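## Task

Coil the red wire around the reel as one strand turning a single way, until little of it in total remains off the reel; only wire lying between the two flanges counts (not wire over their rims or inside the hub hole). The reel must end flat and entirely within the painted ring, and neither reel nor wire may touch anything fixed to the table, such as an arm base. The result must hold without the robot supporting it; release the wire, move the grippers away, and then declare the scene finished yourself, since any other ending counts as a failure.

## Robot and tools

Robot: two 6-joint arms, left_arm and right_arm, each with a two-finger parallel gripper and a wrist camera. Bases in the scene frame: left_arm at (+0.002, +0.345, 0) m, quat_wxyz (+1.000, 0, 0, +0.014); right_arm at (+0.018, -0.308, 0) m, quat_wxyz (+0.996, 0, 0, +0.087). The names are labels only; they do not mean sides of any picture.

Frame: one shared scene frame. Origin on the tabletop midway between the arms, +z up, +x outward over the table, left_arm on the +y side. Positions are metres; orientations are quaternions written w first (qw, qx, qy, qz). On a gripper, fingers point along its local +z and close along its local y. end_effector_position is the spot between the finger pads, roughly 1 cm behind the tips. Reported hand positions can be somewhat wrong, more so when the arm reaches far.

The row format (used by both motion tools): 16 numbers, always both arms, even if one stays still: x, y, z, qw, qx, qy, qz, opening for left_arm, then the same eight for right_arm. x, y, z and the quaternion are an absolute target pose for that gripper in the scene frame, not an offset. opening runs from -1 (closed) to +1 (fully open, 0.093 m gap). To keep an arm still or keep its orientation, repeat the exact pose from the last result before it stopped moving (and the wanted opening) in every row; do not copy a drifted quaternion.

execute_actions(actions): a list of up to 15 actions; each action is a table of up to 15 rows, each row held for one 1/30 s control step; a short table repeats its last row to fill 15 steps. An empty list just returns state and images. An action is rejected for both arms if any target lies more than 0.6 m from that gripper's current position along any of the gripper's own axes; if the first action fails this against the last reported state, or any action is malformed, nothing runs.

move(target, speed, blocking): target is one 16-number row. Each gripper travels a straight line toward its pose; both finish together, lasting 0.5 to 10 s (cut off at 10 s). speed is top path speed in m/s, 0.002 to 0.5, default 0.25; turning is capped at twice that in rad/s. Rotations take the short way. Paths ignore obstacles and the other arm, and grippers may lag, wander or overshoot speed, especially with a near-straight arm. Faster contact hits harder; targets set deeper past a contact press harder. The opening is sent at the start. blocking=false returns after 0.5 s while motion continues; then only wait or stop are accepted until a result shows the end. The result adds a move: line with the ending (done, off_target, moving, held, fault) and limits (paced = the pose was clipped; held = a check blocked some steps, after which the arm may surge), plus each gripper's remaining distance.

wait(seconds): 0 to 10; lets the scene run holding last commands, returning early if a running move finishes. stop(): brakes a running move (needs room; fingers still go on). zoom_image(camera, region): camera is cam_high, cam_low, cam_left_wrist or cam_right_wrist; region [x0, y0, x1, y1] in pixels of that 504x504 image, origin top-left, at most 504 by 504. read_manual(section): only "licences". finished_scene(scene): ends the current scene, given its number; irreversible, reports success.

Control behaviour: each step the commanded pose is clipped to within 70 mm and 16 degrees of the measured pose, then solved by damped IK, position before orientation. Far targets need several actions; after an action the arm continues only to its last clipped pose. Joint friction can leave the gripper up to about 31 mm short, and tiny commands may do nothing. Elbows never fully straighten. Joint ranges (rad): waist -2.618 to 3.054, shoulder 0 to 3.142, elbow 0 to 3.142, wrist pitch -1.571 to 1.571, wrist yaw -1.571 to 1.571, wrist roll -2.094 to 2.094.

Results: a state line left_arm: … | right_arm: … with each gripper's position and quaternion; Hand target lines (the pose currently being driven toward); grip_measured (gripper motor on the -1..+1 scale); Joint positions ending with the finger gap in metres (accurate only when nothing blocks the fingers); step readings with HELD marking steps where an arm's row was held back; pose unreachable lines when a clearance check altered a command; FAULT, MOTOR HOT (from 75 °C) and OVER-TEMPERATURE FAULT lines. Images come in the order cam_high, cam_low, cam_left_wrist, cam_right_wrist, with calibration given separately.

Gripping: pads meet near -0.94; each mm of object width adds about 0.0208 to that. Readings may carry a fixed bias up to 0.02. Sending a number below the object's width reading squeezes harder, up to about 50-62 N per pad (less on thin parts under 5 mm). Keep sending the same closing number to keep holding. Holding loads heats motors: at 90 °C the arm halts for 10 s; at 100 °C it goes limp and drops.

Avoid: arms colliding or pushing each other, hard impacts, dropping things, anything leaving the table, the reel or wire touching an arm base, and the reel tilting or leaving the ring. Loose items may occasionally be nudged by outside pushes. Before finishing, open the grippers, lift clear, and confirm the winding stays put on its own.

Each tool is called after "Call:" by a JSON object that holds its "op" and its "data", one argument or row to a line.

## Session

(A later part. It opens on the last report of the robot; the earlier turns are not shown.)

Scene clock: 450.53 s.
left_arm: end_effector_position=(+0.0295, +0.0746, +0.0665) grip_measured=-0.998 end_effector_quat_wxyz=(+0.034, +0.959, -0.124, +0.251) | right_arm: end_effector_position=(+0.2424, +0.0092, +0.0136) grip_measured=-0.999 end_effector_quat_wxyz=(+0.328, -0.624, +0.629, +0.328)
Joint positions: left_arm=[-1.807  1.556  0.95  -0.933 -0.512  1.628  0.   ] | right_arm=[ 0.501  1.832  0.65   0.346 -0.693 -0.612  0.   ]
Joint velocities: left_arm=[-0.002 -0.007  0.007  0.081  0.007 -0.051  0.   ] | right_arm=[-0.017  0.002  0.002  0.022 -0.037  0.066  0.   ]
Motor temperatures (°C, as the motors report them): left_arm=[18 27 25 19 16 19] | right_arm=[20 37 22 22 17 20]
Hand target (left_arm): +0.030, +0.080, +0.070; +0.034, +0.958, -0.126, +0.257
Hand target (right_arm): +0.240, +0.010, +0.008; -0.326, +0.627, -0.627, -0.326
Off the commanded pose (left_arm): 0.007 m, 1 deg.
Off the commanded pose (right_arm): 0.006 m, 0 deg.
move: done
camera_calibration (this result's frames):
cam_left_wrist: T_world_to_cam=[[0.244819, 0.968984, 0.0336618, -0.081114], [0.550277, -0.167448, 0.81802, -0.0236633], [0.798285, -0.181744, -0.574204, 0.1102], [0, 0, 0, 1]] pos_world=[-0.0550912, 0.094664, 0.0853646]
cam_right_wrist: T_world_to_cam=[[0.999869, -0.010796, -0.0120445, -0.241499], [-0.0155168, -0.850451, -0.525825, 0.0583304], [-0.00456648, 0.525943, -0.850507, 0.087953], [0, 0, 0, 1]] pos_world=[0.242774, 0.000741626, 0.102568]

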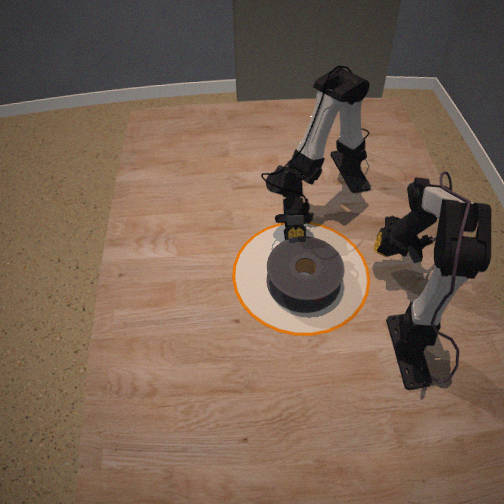

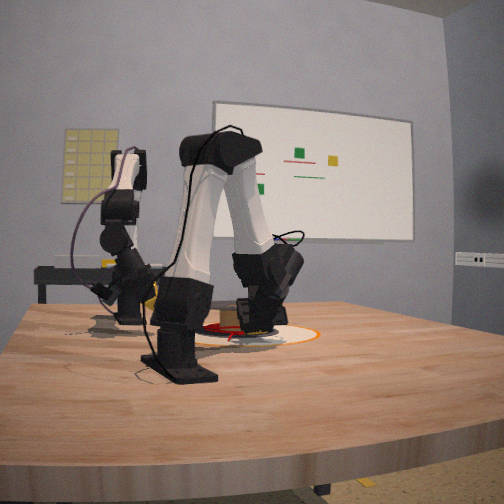

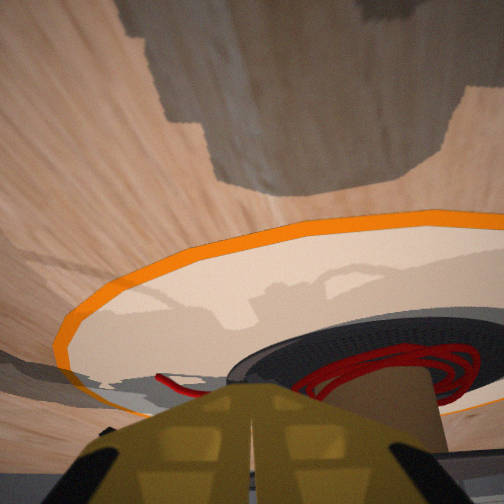

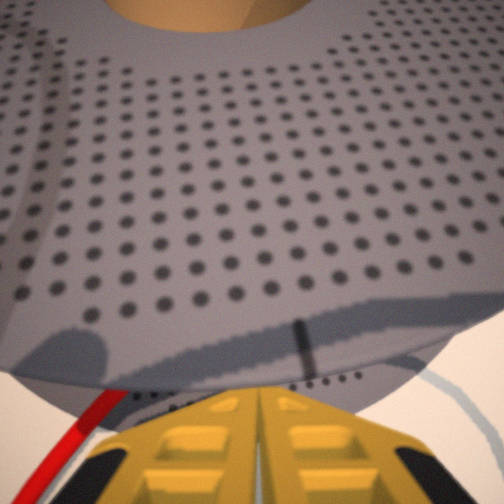

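Call:
{"op": "move", "data": {
  "target": [0.03,0.08,0.07,0.034,0.957,-0.126,0.257,-1, 0.205,0.016,0.010,0.3782,-0.5088,0.7266,0.2648,-1],
  "speed": 0.05
}}

Scene clock: 454.80 s.
left_arm: end_effector_position=(+0.0295, +0.0746, +0.0665) grip_measured=-0.998 end_effector_quat_wxyz=(+0.034, +0.959, -0.124, +0.251) | right_arm: end_effector_position=(+0.2094, +0.0181, +0.0073) grip_measured=-0.999 end_effector_quat_wxyz=(+0.373, -0.515, +0.726, +0.262)
Joint positions: left_arm=[-1.807  1.556  0.95  -0.933 -0.512  1.628  0.   ] | right_arm=[ 0.763  1.753  0.429  0.679 -0.235 -0.179  0.   ]
Joint velocities: left_arm=[ 0.002 -0.022  0.012 -0.007  0.037 -0.066  0.   ] | right_arm=[ 0.012 -0.012  0.002 -0.037  0.022  0.066  0.   ]
Motor temperatures (°C, as the motors report them): left_arm=[18 27 25 19 16 19] | right_arm=[20 37 22 23 17 20]
Hand target (left_arm): +0.030, +0.080, +0.070; +0.034, +0.958, -0.126, +0.257
Hand target (right_arm): +0.206, +0.015, +0.009; +0.378, -0.512, +0.726, +0.259
Off the commanded pose (left_arm): 0.007 m, 1 deg.
Off the commanded pose (right_arm): 0.006 m, 1 deg.
move: done
camera_calibration (this result's frames):
cam_left_wrist: T_world_to_cam=[[0.244819, 0.968984, 0.0336618, -0.081114], [0.550277, -0.167448, 0.81802, -0.0236633], [0.798285, -0.181744, -0.574204, 0.1102], [0, 0, 0, 1]] pos_world=[-0.0550912, 0.094664, 0.0853646]
cam_right_wrist: T_world_to_cam=[[0.941285, -0.337586, -0.00433504, -0.19042], [-0.292195, -0.808154, -0.511379, 0.119169], [0.169131, 0.48262, -0.859344, 0.042298], [0, 0, 0, 1]] pos_world=[0.206906, 0.0116103, 0.0964637]

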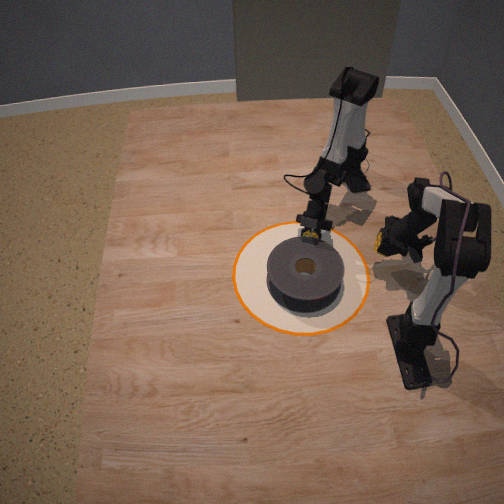

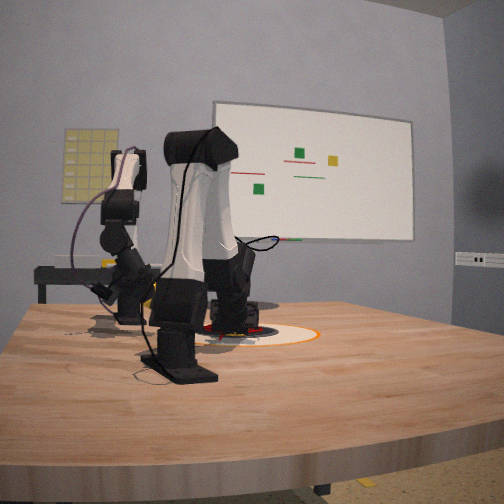

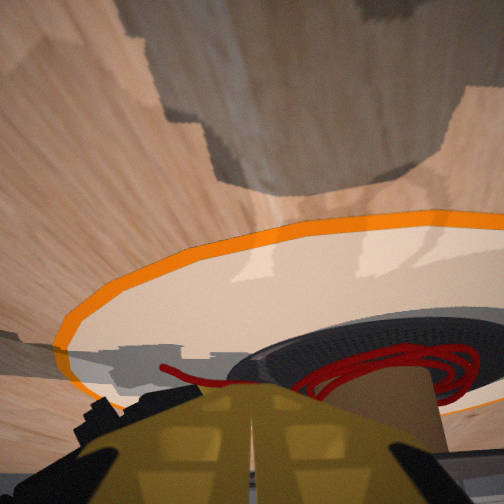

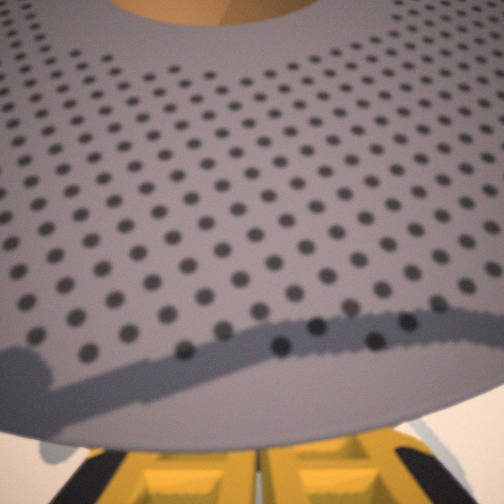

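Call:
{"op": "move", "data": {
  "target": [0.03,0.08,0.07,0.034,0.957,-0.126,0.257,-1, 0.171,0.037,0.012,0.4267,-0.3395,0.8195,0.1767,-1],
  "speed": 0.05
}}

Call:
{"op": "zoom_image", "data": {
  "camera": "cam_low",
  "region": [180,290,320,360]
}}

Scene clock: 460.10 s.
left_arm: end_effector_position=(+0.0295, +0.0746, +0.0665) grip_measured=-0.998 end_effector_quat_wxyz=(+0.034, +0.959, -0.124, +0.251) | right_arm: end_effector_position=(+0.1743, +0.0317, +0.0103) grip_measured=-0.999 end_effector_quat_wxyz=(+0.429, -0.343, +0.818, +0.172)
Joint positions: left_arm=[-1.807  1.556  0.95  -0.933 -0.512  1.628  0.   ] | right_arm=[1.164 1.753 0.458 0.607 0.449 0.328 0.   ]
Joint velocities: left_arm=[ 0.007 -0.002 -0.017  0.037 -0.037 -0.051  0.   ] | right_arm=[-0.002  0.012  0.017 -0.007 -0.095  0.022  0.   ]
Motor temperatures (°C, as the motors report them): left_arm=[18 27 25 19 16 19] | right_arm=[20 37 22 23 17 20]
Hand target (left_arm): +0.030, +0.080, +0.070; +0.034, +0.958, -0.126, +0.257
Hand target (right_arm): +0.173, +0.036, +0.012; +0.430, -0.343, +0.818, +0.171
Off the commanded pose (left_arm): 0.007 m, 1 deg.
Off the commanded pose (right_arm): 0.006 m, 1 deg.
move: done
camera_calibration (this result's frames):
cam_left_wrist: T_world_to_cam=[[0.244819, 0.968984, 0.0336618, -0.081114], [0.550277, -0.167448, 0.81802, -0.0236633], [0.798285, -0.181744, -0.574204, 0.1102], [0, 0, 0, 1]] pos_world=[-0.0550912, 0.094664, 0.0853646]
cam_right_wrist: T_world_to_cam=[[0.705568, -0.708634, 0.00351922, -0.10001], [-0.602283, -0.602278, -0.523943, 0.169076], [0.373403, 0.367558, -0.851746, 0.0122004], [0, 0, 0, 1]] pos_world=[0.16784, 0.0264757, 0.0993298]

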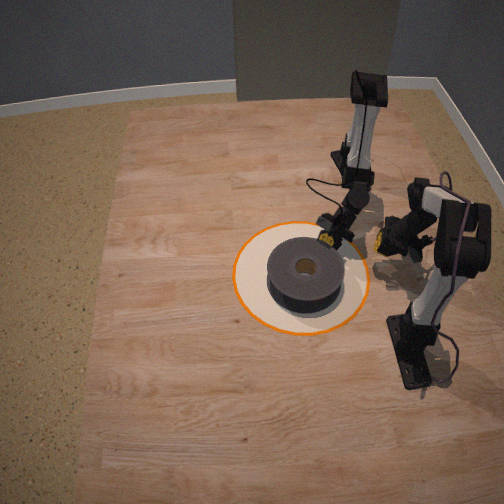

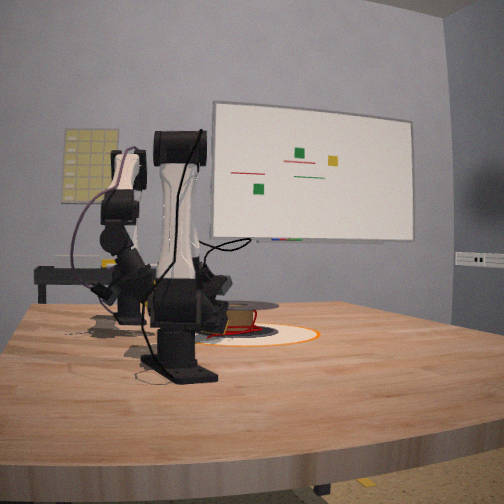

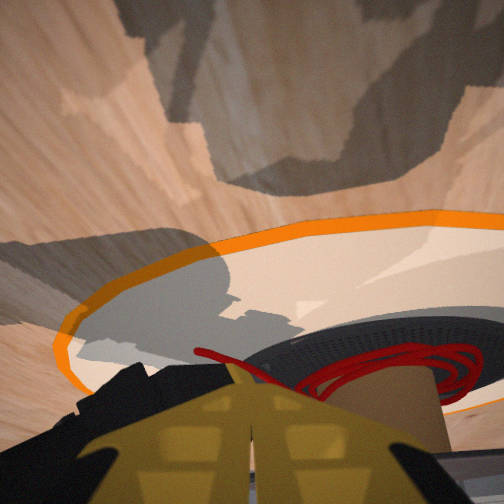

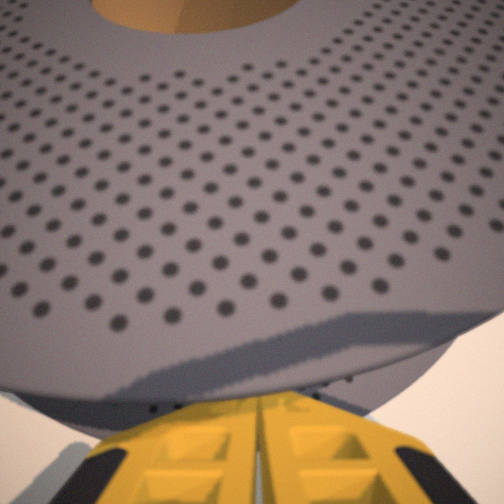

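Region (180, 290, 320, 360) of cam_low's 504x504 image, scaled by 3.600, with more detail than that image has.

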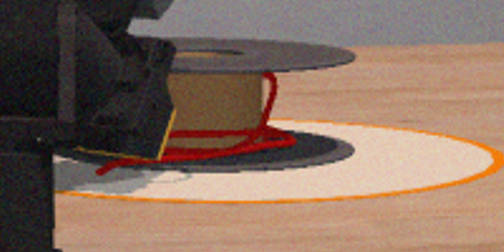

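Call:
{"op": "move", "data": {
  "target": [0.03,0.08,0.07,0.034,0.957,-0.126,0.257,-1, 0.154,0.066,0.013,0.4460,-0.2296,0.8568,0.1195,-1],
  "speed": 0.05
}}

Call:
{"op": "zoom_image", "data": {
  "camera": "cam_left_wrist",
  "region": [100,280,504,504]
}}

Scene clock: 463.93 s.
left_arm: end_effector_position=(+0.0270, +0.0773, +0.0663) grip_measured=-0.998 end_effector_quat_wxyz=(+0.029, +0.959, -0.131, +0.251) | right_arm: end_effector_position=(+0.1609, +0.0618, +0.0165) grip_measured=-0.999 end_effector_quat_wxyz=(+0.447, -0.223, +0.857, +0.125)
Joint positions: left_arm=[-1.818  1.556  0.95  -0.947 -0.511  1.628  0.   ] | right_arm=[1.322 1.863 0.729 0.25  0.745 0.708 0.   ]
Joint velocities: left_arm=[-0.002 -0.012  0.002  0.125 -0.022  0.066  0.   ] | right_arm=[-0.012 -0.007  0.012 -0.081  0.037 -0.081  0.   ]
Motor temperatures (°C, as the motors report them): left_arm=[18 27 25 19 16 19] | right_arm=[20 36 22 23 17 20]
Hand target (left_arm): +0.030, +0.080, +0.070; +0.034, +0.958, -0.126, +0.257
Hand target (right_arm): +0.155, +0.065, +0.013; +0.448, -0.230, +0.856, +0.118
Off the commanded pose (left_arm): 0.005 m, 1 deg.
Off the commanded pose (right_arm): 0.009 m, 1 deg.
move: done
camera_calibration (this result's frames):
cam_left_wrist: T_world_to_cam=[[0.255766, 0.965551, 0.0479106, -0.0841861], [0.546384, -0.185261, 0.816788, -0.020188], [0.797526, -0.182729, -0.574945, 0.112704], [0, 0, 0, 1]] pos_world=[-0.0573217, 0.0981401, 0.0853211]
cam_right_wrist: T_world_to_cam=[[0.489811, -0.871521, -0.0231758, -0.0240069], [-0.746593, -0.405575, -0.527359, 0.193456], [0.450205, 0.275609, -0.849326, 0.00476599], [0, 0, 0, 1]] pos_world=[0.154046, 0.056225, 0.105512]

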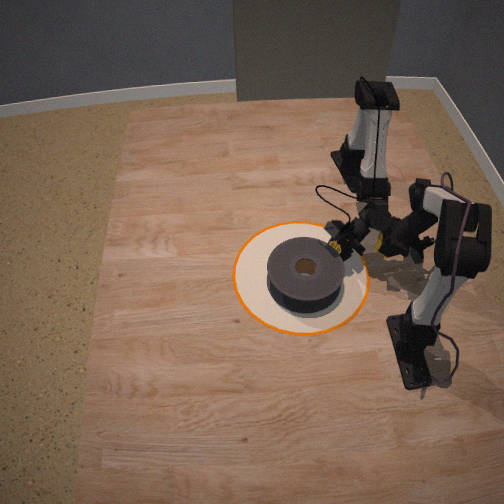

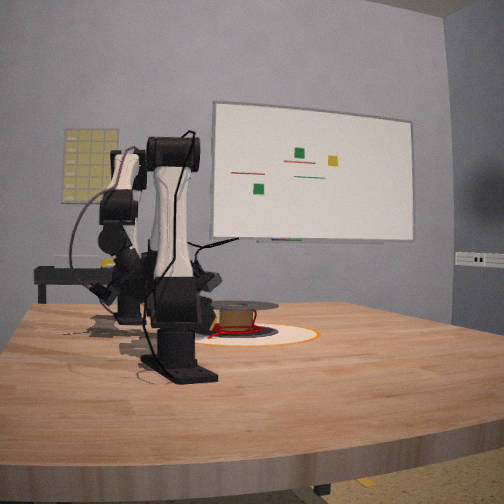

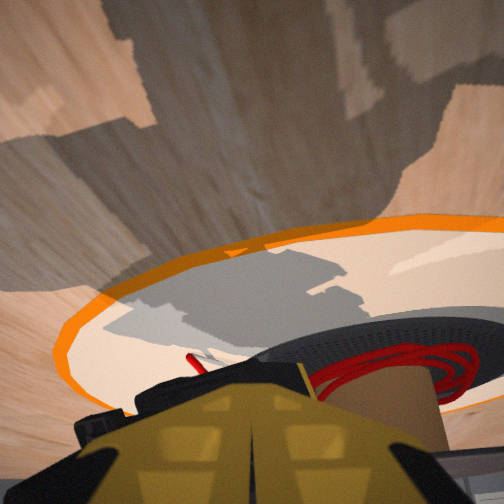

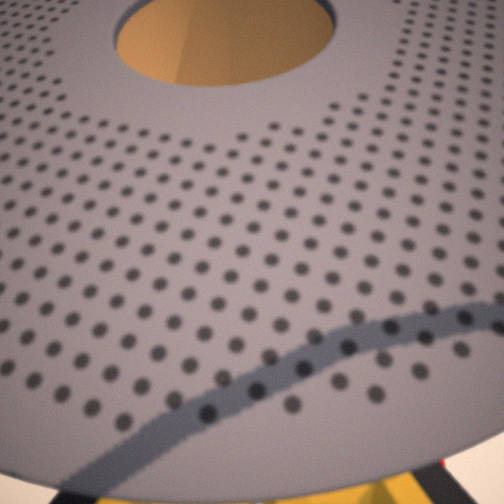

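Region (100, 280, 504, 504) of cam_left_wrist's 504x504 image, scaled by 1.248, with more detail than that image has; it fills the top 279 rows of this view, and the rest is white.

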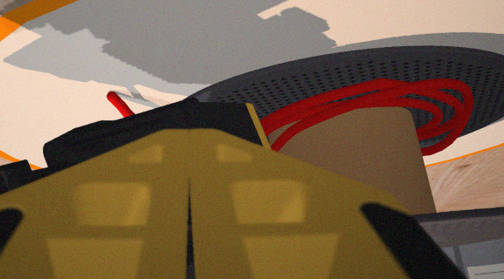

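Call:
{"op": "move", "data": {
  "target": [0.0,0.10,0.09,0.034,0.957,-0.126,0.257,-1, 0.165,0.01,0.045,0.4267,-0.3395,0.8195,0.1767,-1],
  "speed": 0.1
}}

Call:
{"op": "zoom_image", "data": {
  "camera": "cam_low",
  "region": [180,290,320,360]
}}

Scene clock: 466.23 s.
left_arm: end_effector_position=(+0.0020, +0.1034, +0.0792) grip_measured=-0.998 end_effector_quat_wxyz=(+0.018, +0.958, -0.128, +0.254) | right_arm: end_effector_position=(+0.1637, +0.0150, +0.0449) grip_measured=-0.999 end_effector_quat_wxyz=(+0.426, -0.339, +0.821, +0.173)
Joint positions: left_arm=[-1.947  1.513  0.96  -1.099 -0.51   1.466  0.   ] | right_arm=[1.191 1.517 0.44  0.374 0.469 0.361 0.   ]
Joint velocities: left_arm=[-0.002  0.017  0.022 -0.051 -0.066  0.037  0.   ] | right_arm=[ 0.017  0.002 -0.002 -0.081 -0.037  0.022  0.   ]
Motor temperatures (°C, as the motors report them): left_arm=[18 27 25 19 16 19] | right_arm=[20 36 22 23 17 20]
Hand target (left_arm): +0.001, +0.101, +0.090; +0.033, +0.958, -0.126, +0.257
Hand target (right_arm): +0.164, +0.011, +0.045; +0.426, -0.339, +0.820, +0.178
Off the commanded pose (left_arm): 0.012 m, 2 deg.
Off the commanded pose (right_arm): 0.005 m, 0 deg.
move: off_target (left_arm)
camera_calibration (this result's frames):
cam_left_wrist: T_world_to_cam=[[0.243565, 0.967594, 0.0666253, -0.105199], [0.542031, -0.192763, 0.817951, -0.0115066], [0.804287, -0.163111, -0.571416, 0.142468], [0, 0, 0, 1]] pos_world=[-0.0827254, 0.12281, 0.0978293]
cam_right_wrist: T_world_to_cam=[[0.700862, -0.713281, -0.00479944, -0.103196], [-0.611262, -0.597125, -0.519423, 0.171904], [0.367628, 0.366977, -0.854504, 0.0528312], [0, 0, 0, 1]] pos_world=[0.157983, 0.00965208, 0.13394]

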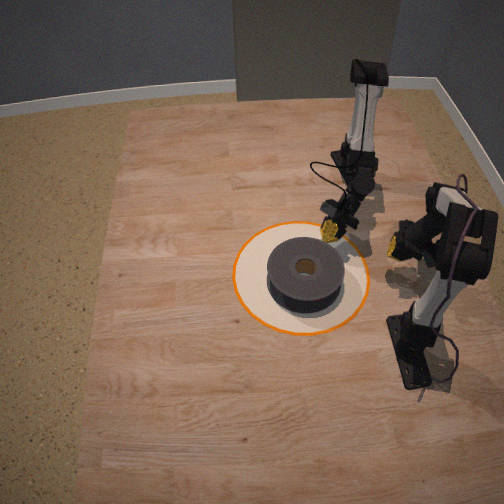

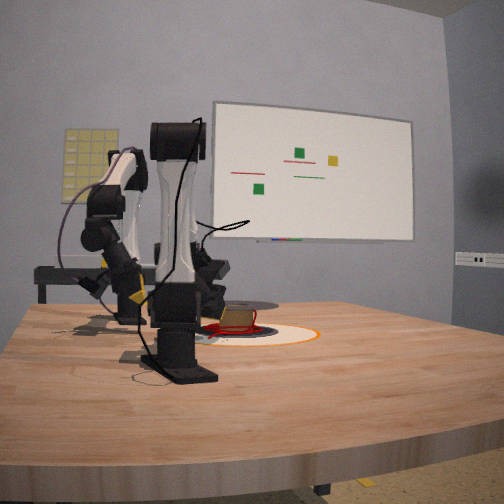

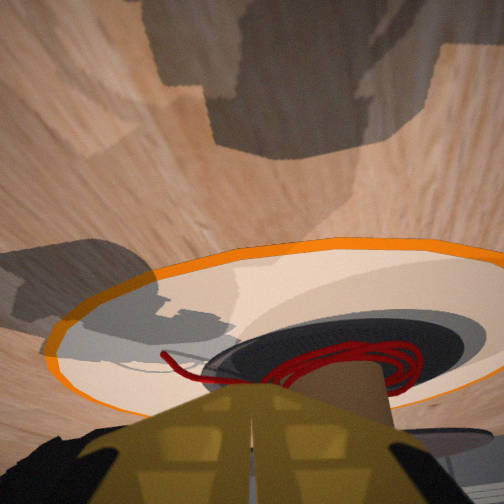

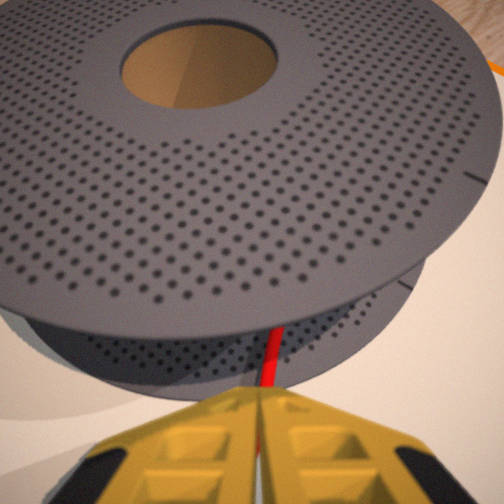

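Region (180, 290, 320, 360) of cam_low's 504x504 image, scaled by 3.600, with more detail than that image has.

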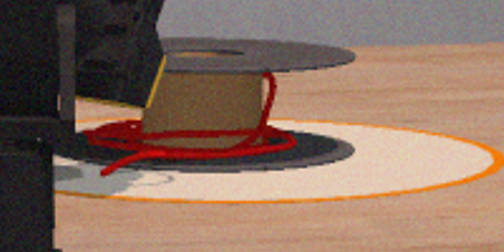

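Call:
{"op": "move", "data": {
  "target": [0.0,0.16,0.15,0.034,0.957,-0.126,0.257,-1, 0.17,-0.10,0.15,0.3265,-0.6272,0.6272,0.3265,-1],
  "speed": 0.25
}}

Call:
{"op": "zoom_image", "data": {
  "camera": "cam_high",
  "region": [210,200,400,350]
}}

Call:
{"op": "zoom_image", "data": {
  "camera": "cam_low",
  "region": [170,280,330,360]
}}

Scene clock: 470.97 s.
left_arm: end_effector_position=(+0.0025, +0.1599, +0.1411) grip_measured=-0.998 end_effector_quat_wxyz=(+0.020, +0.957, -0.127, +0.260) | right_arm: end_effector_position=(+0.1666, -0.0968, +0.1508) grip_measured=-0.999 end_effector_quat_wxyz=(+0.332, -0.620, +0.626, +0.338)
Joint positions: left_arm=[-2.058  1.282  1.015 -1.447 -0.51   1.339  0.   ] | right_arm=[ 0.27   0.983  0.634 -0.648 -0.855 -0.85   0.   ]
Joint velocities: left_arm=[-0.007 -0.012  0.002 -0.007 -0.022  0.037  0.   ] | right_arm=[-0.007 -0.017 -0.017 -0.007 -0.007  0.037  0.   ]
Motor temperatures (°C, as the motors report them): left_arm=[18 27 25 19 16 19] | right_arm=[20 36 22 23 17 20]
Hand target (left_arm): +0.001, +0.160, +0.149; +0.033, +0.957, -0.126, +0.257
Hand target (right_arm): +0.169, -0.097, +0.154; -0.330, +0.617, -0.626, -0.342
Off the commanded pose (left_arm): 0.009 m, 2 deg.
Off the commanded pose (right_arm): 0.005 m, 2 deg.
move: done
camera_calibration (this result's frames):
cam_left_wrist: T_world_to_cam=[[0.242994, 0.967909, 0.0640782, -0.163853], [0.532803, -0.188378, 0.825006, -0.0532565], [0.810602, -0.16633, -0.561479, 0.185802], [0, 0, 0, 1]] pos_world=[-0.0824209, 0.179467, 0.15876]
cam_right_wrist: T_world_to_cam=[[0.999756, -0.00912015, -0.0200963, -0.163821], [-0.0186056, -0.838056, -0.545267, 0.0437844], [-0.0118689, 0.545508, -0.838022, 0.261297], [0, 0, 0, 1]] pos_world=[0.167697, -0.10734, 0.239555]

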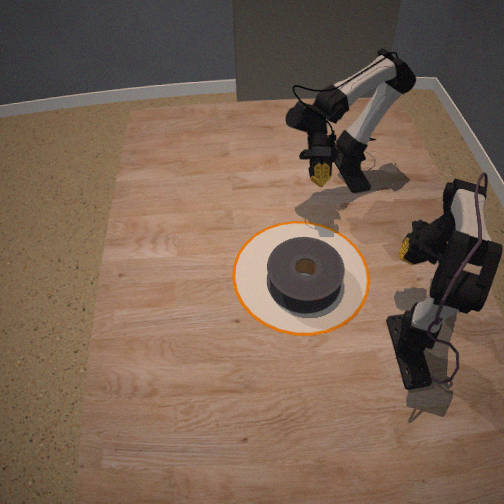

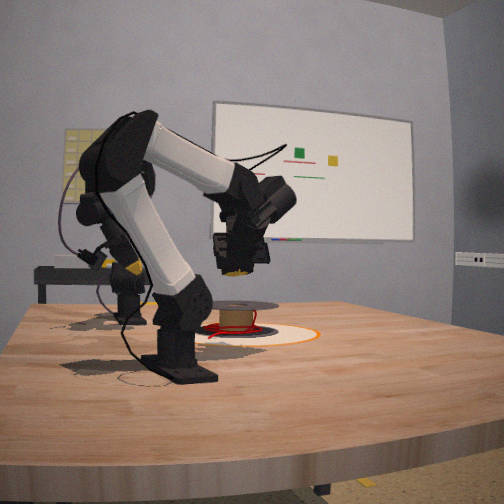

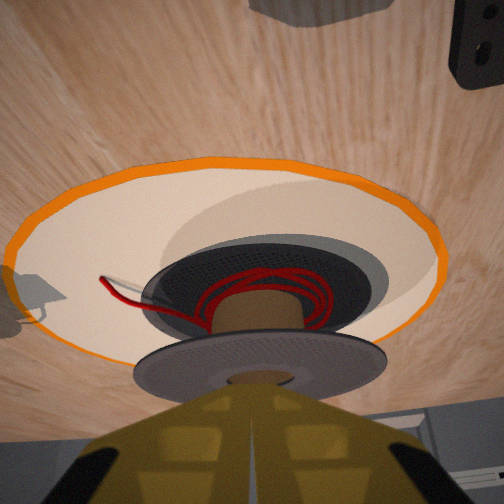

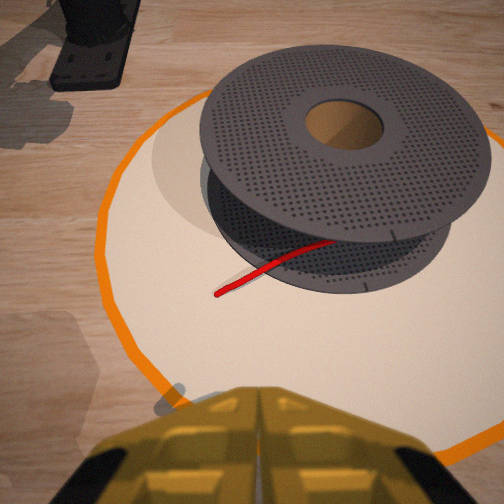

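Region (210, 200, 400, 350) of cam_high's 504x504 image, scaled by 2.653, with more detail than that image has; it fills the top 398 rows of this view, and the rest is white.

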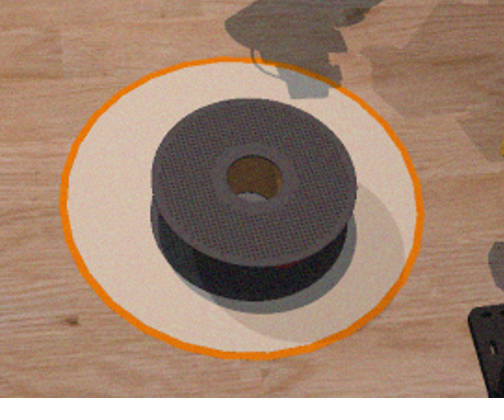

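Region (170, 280, 330, 360) of cam_low's 504x504 image, scaled by 3.150, with more detail than that image has.

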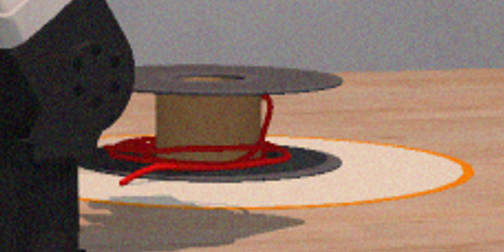

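Call:
{"op": "finished_scene", "data": {
  "scene": 1
}}

The scene is finished: the task was done.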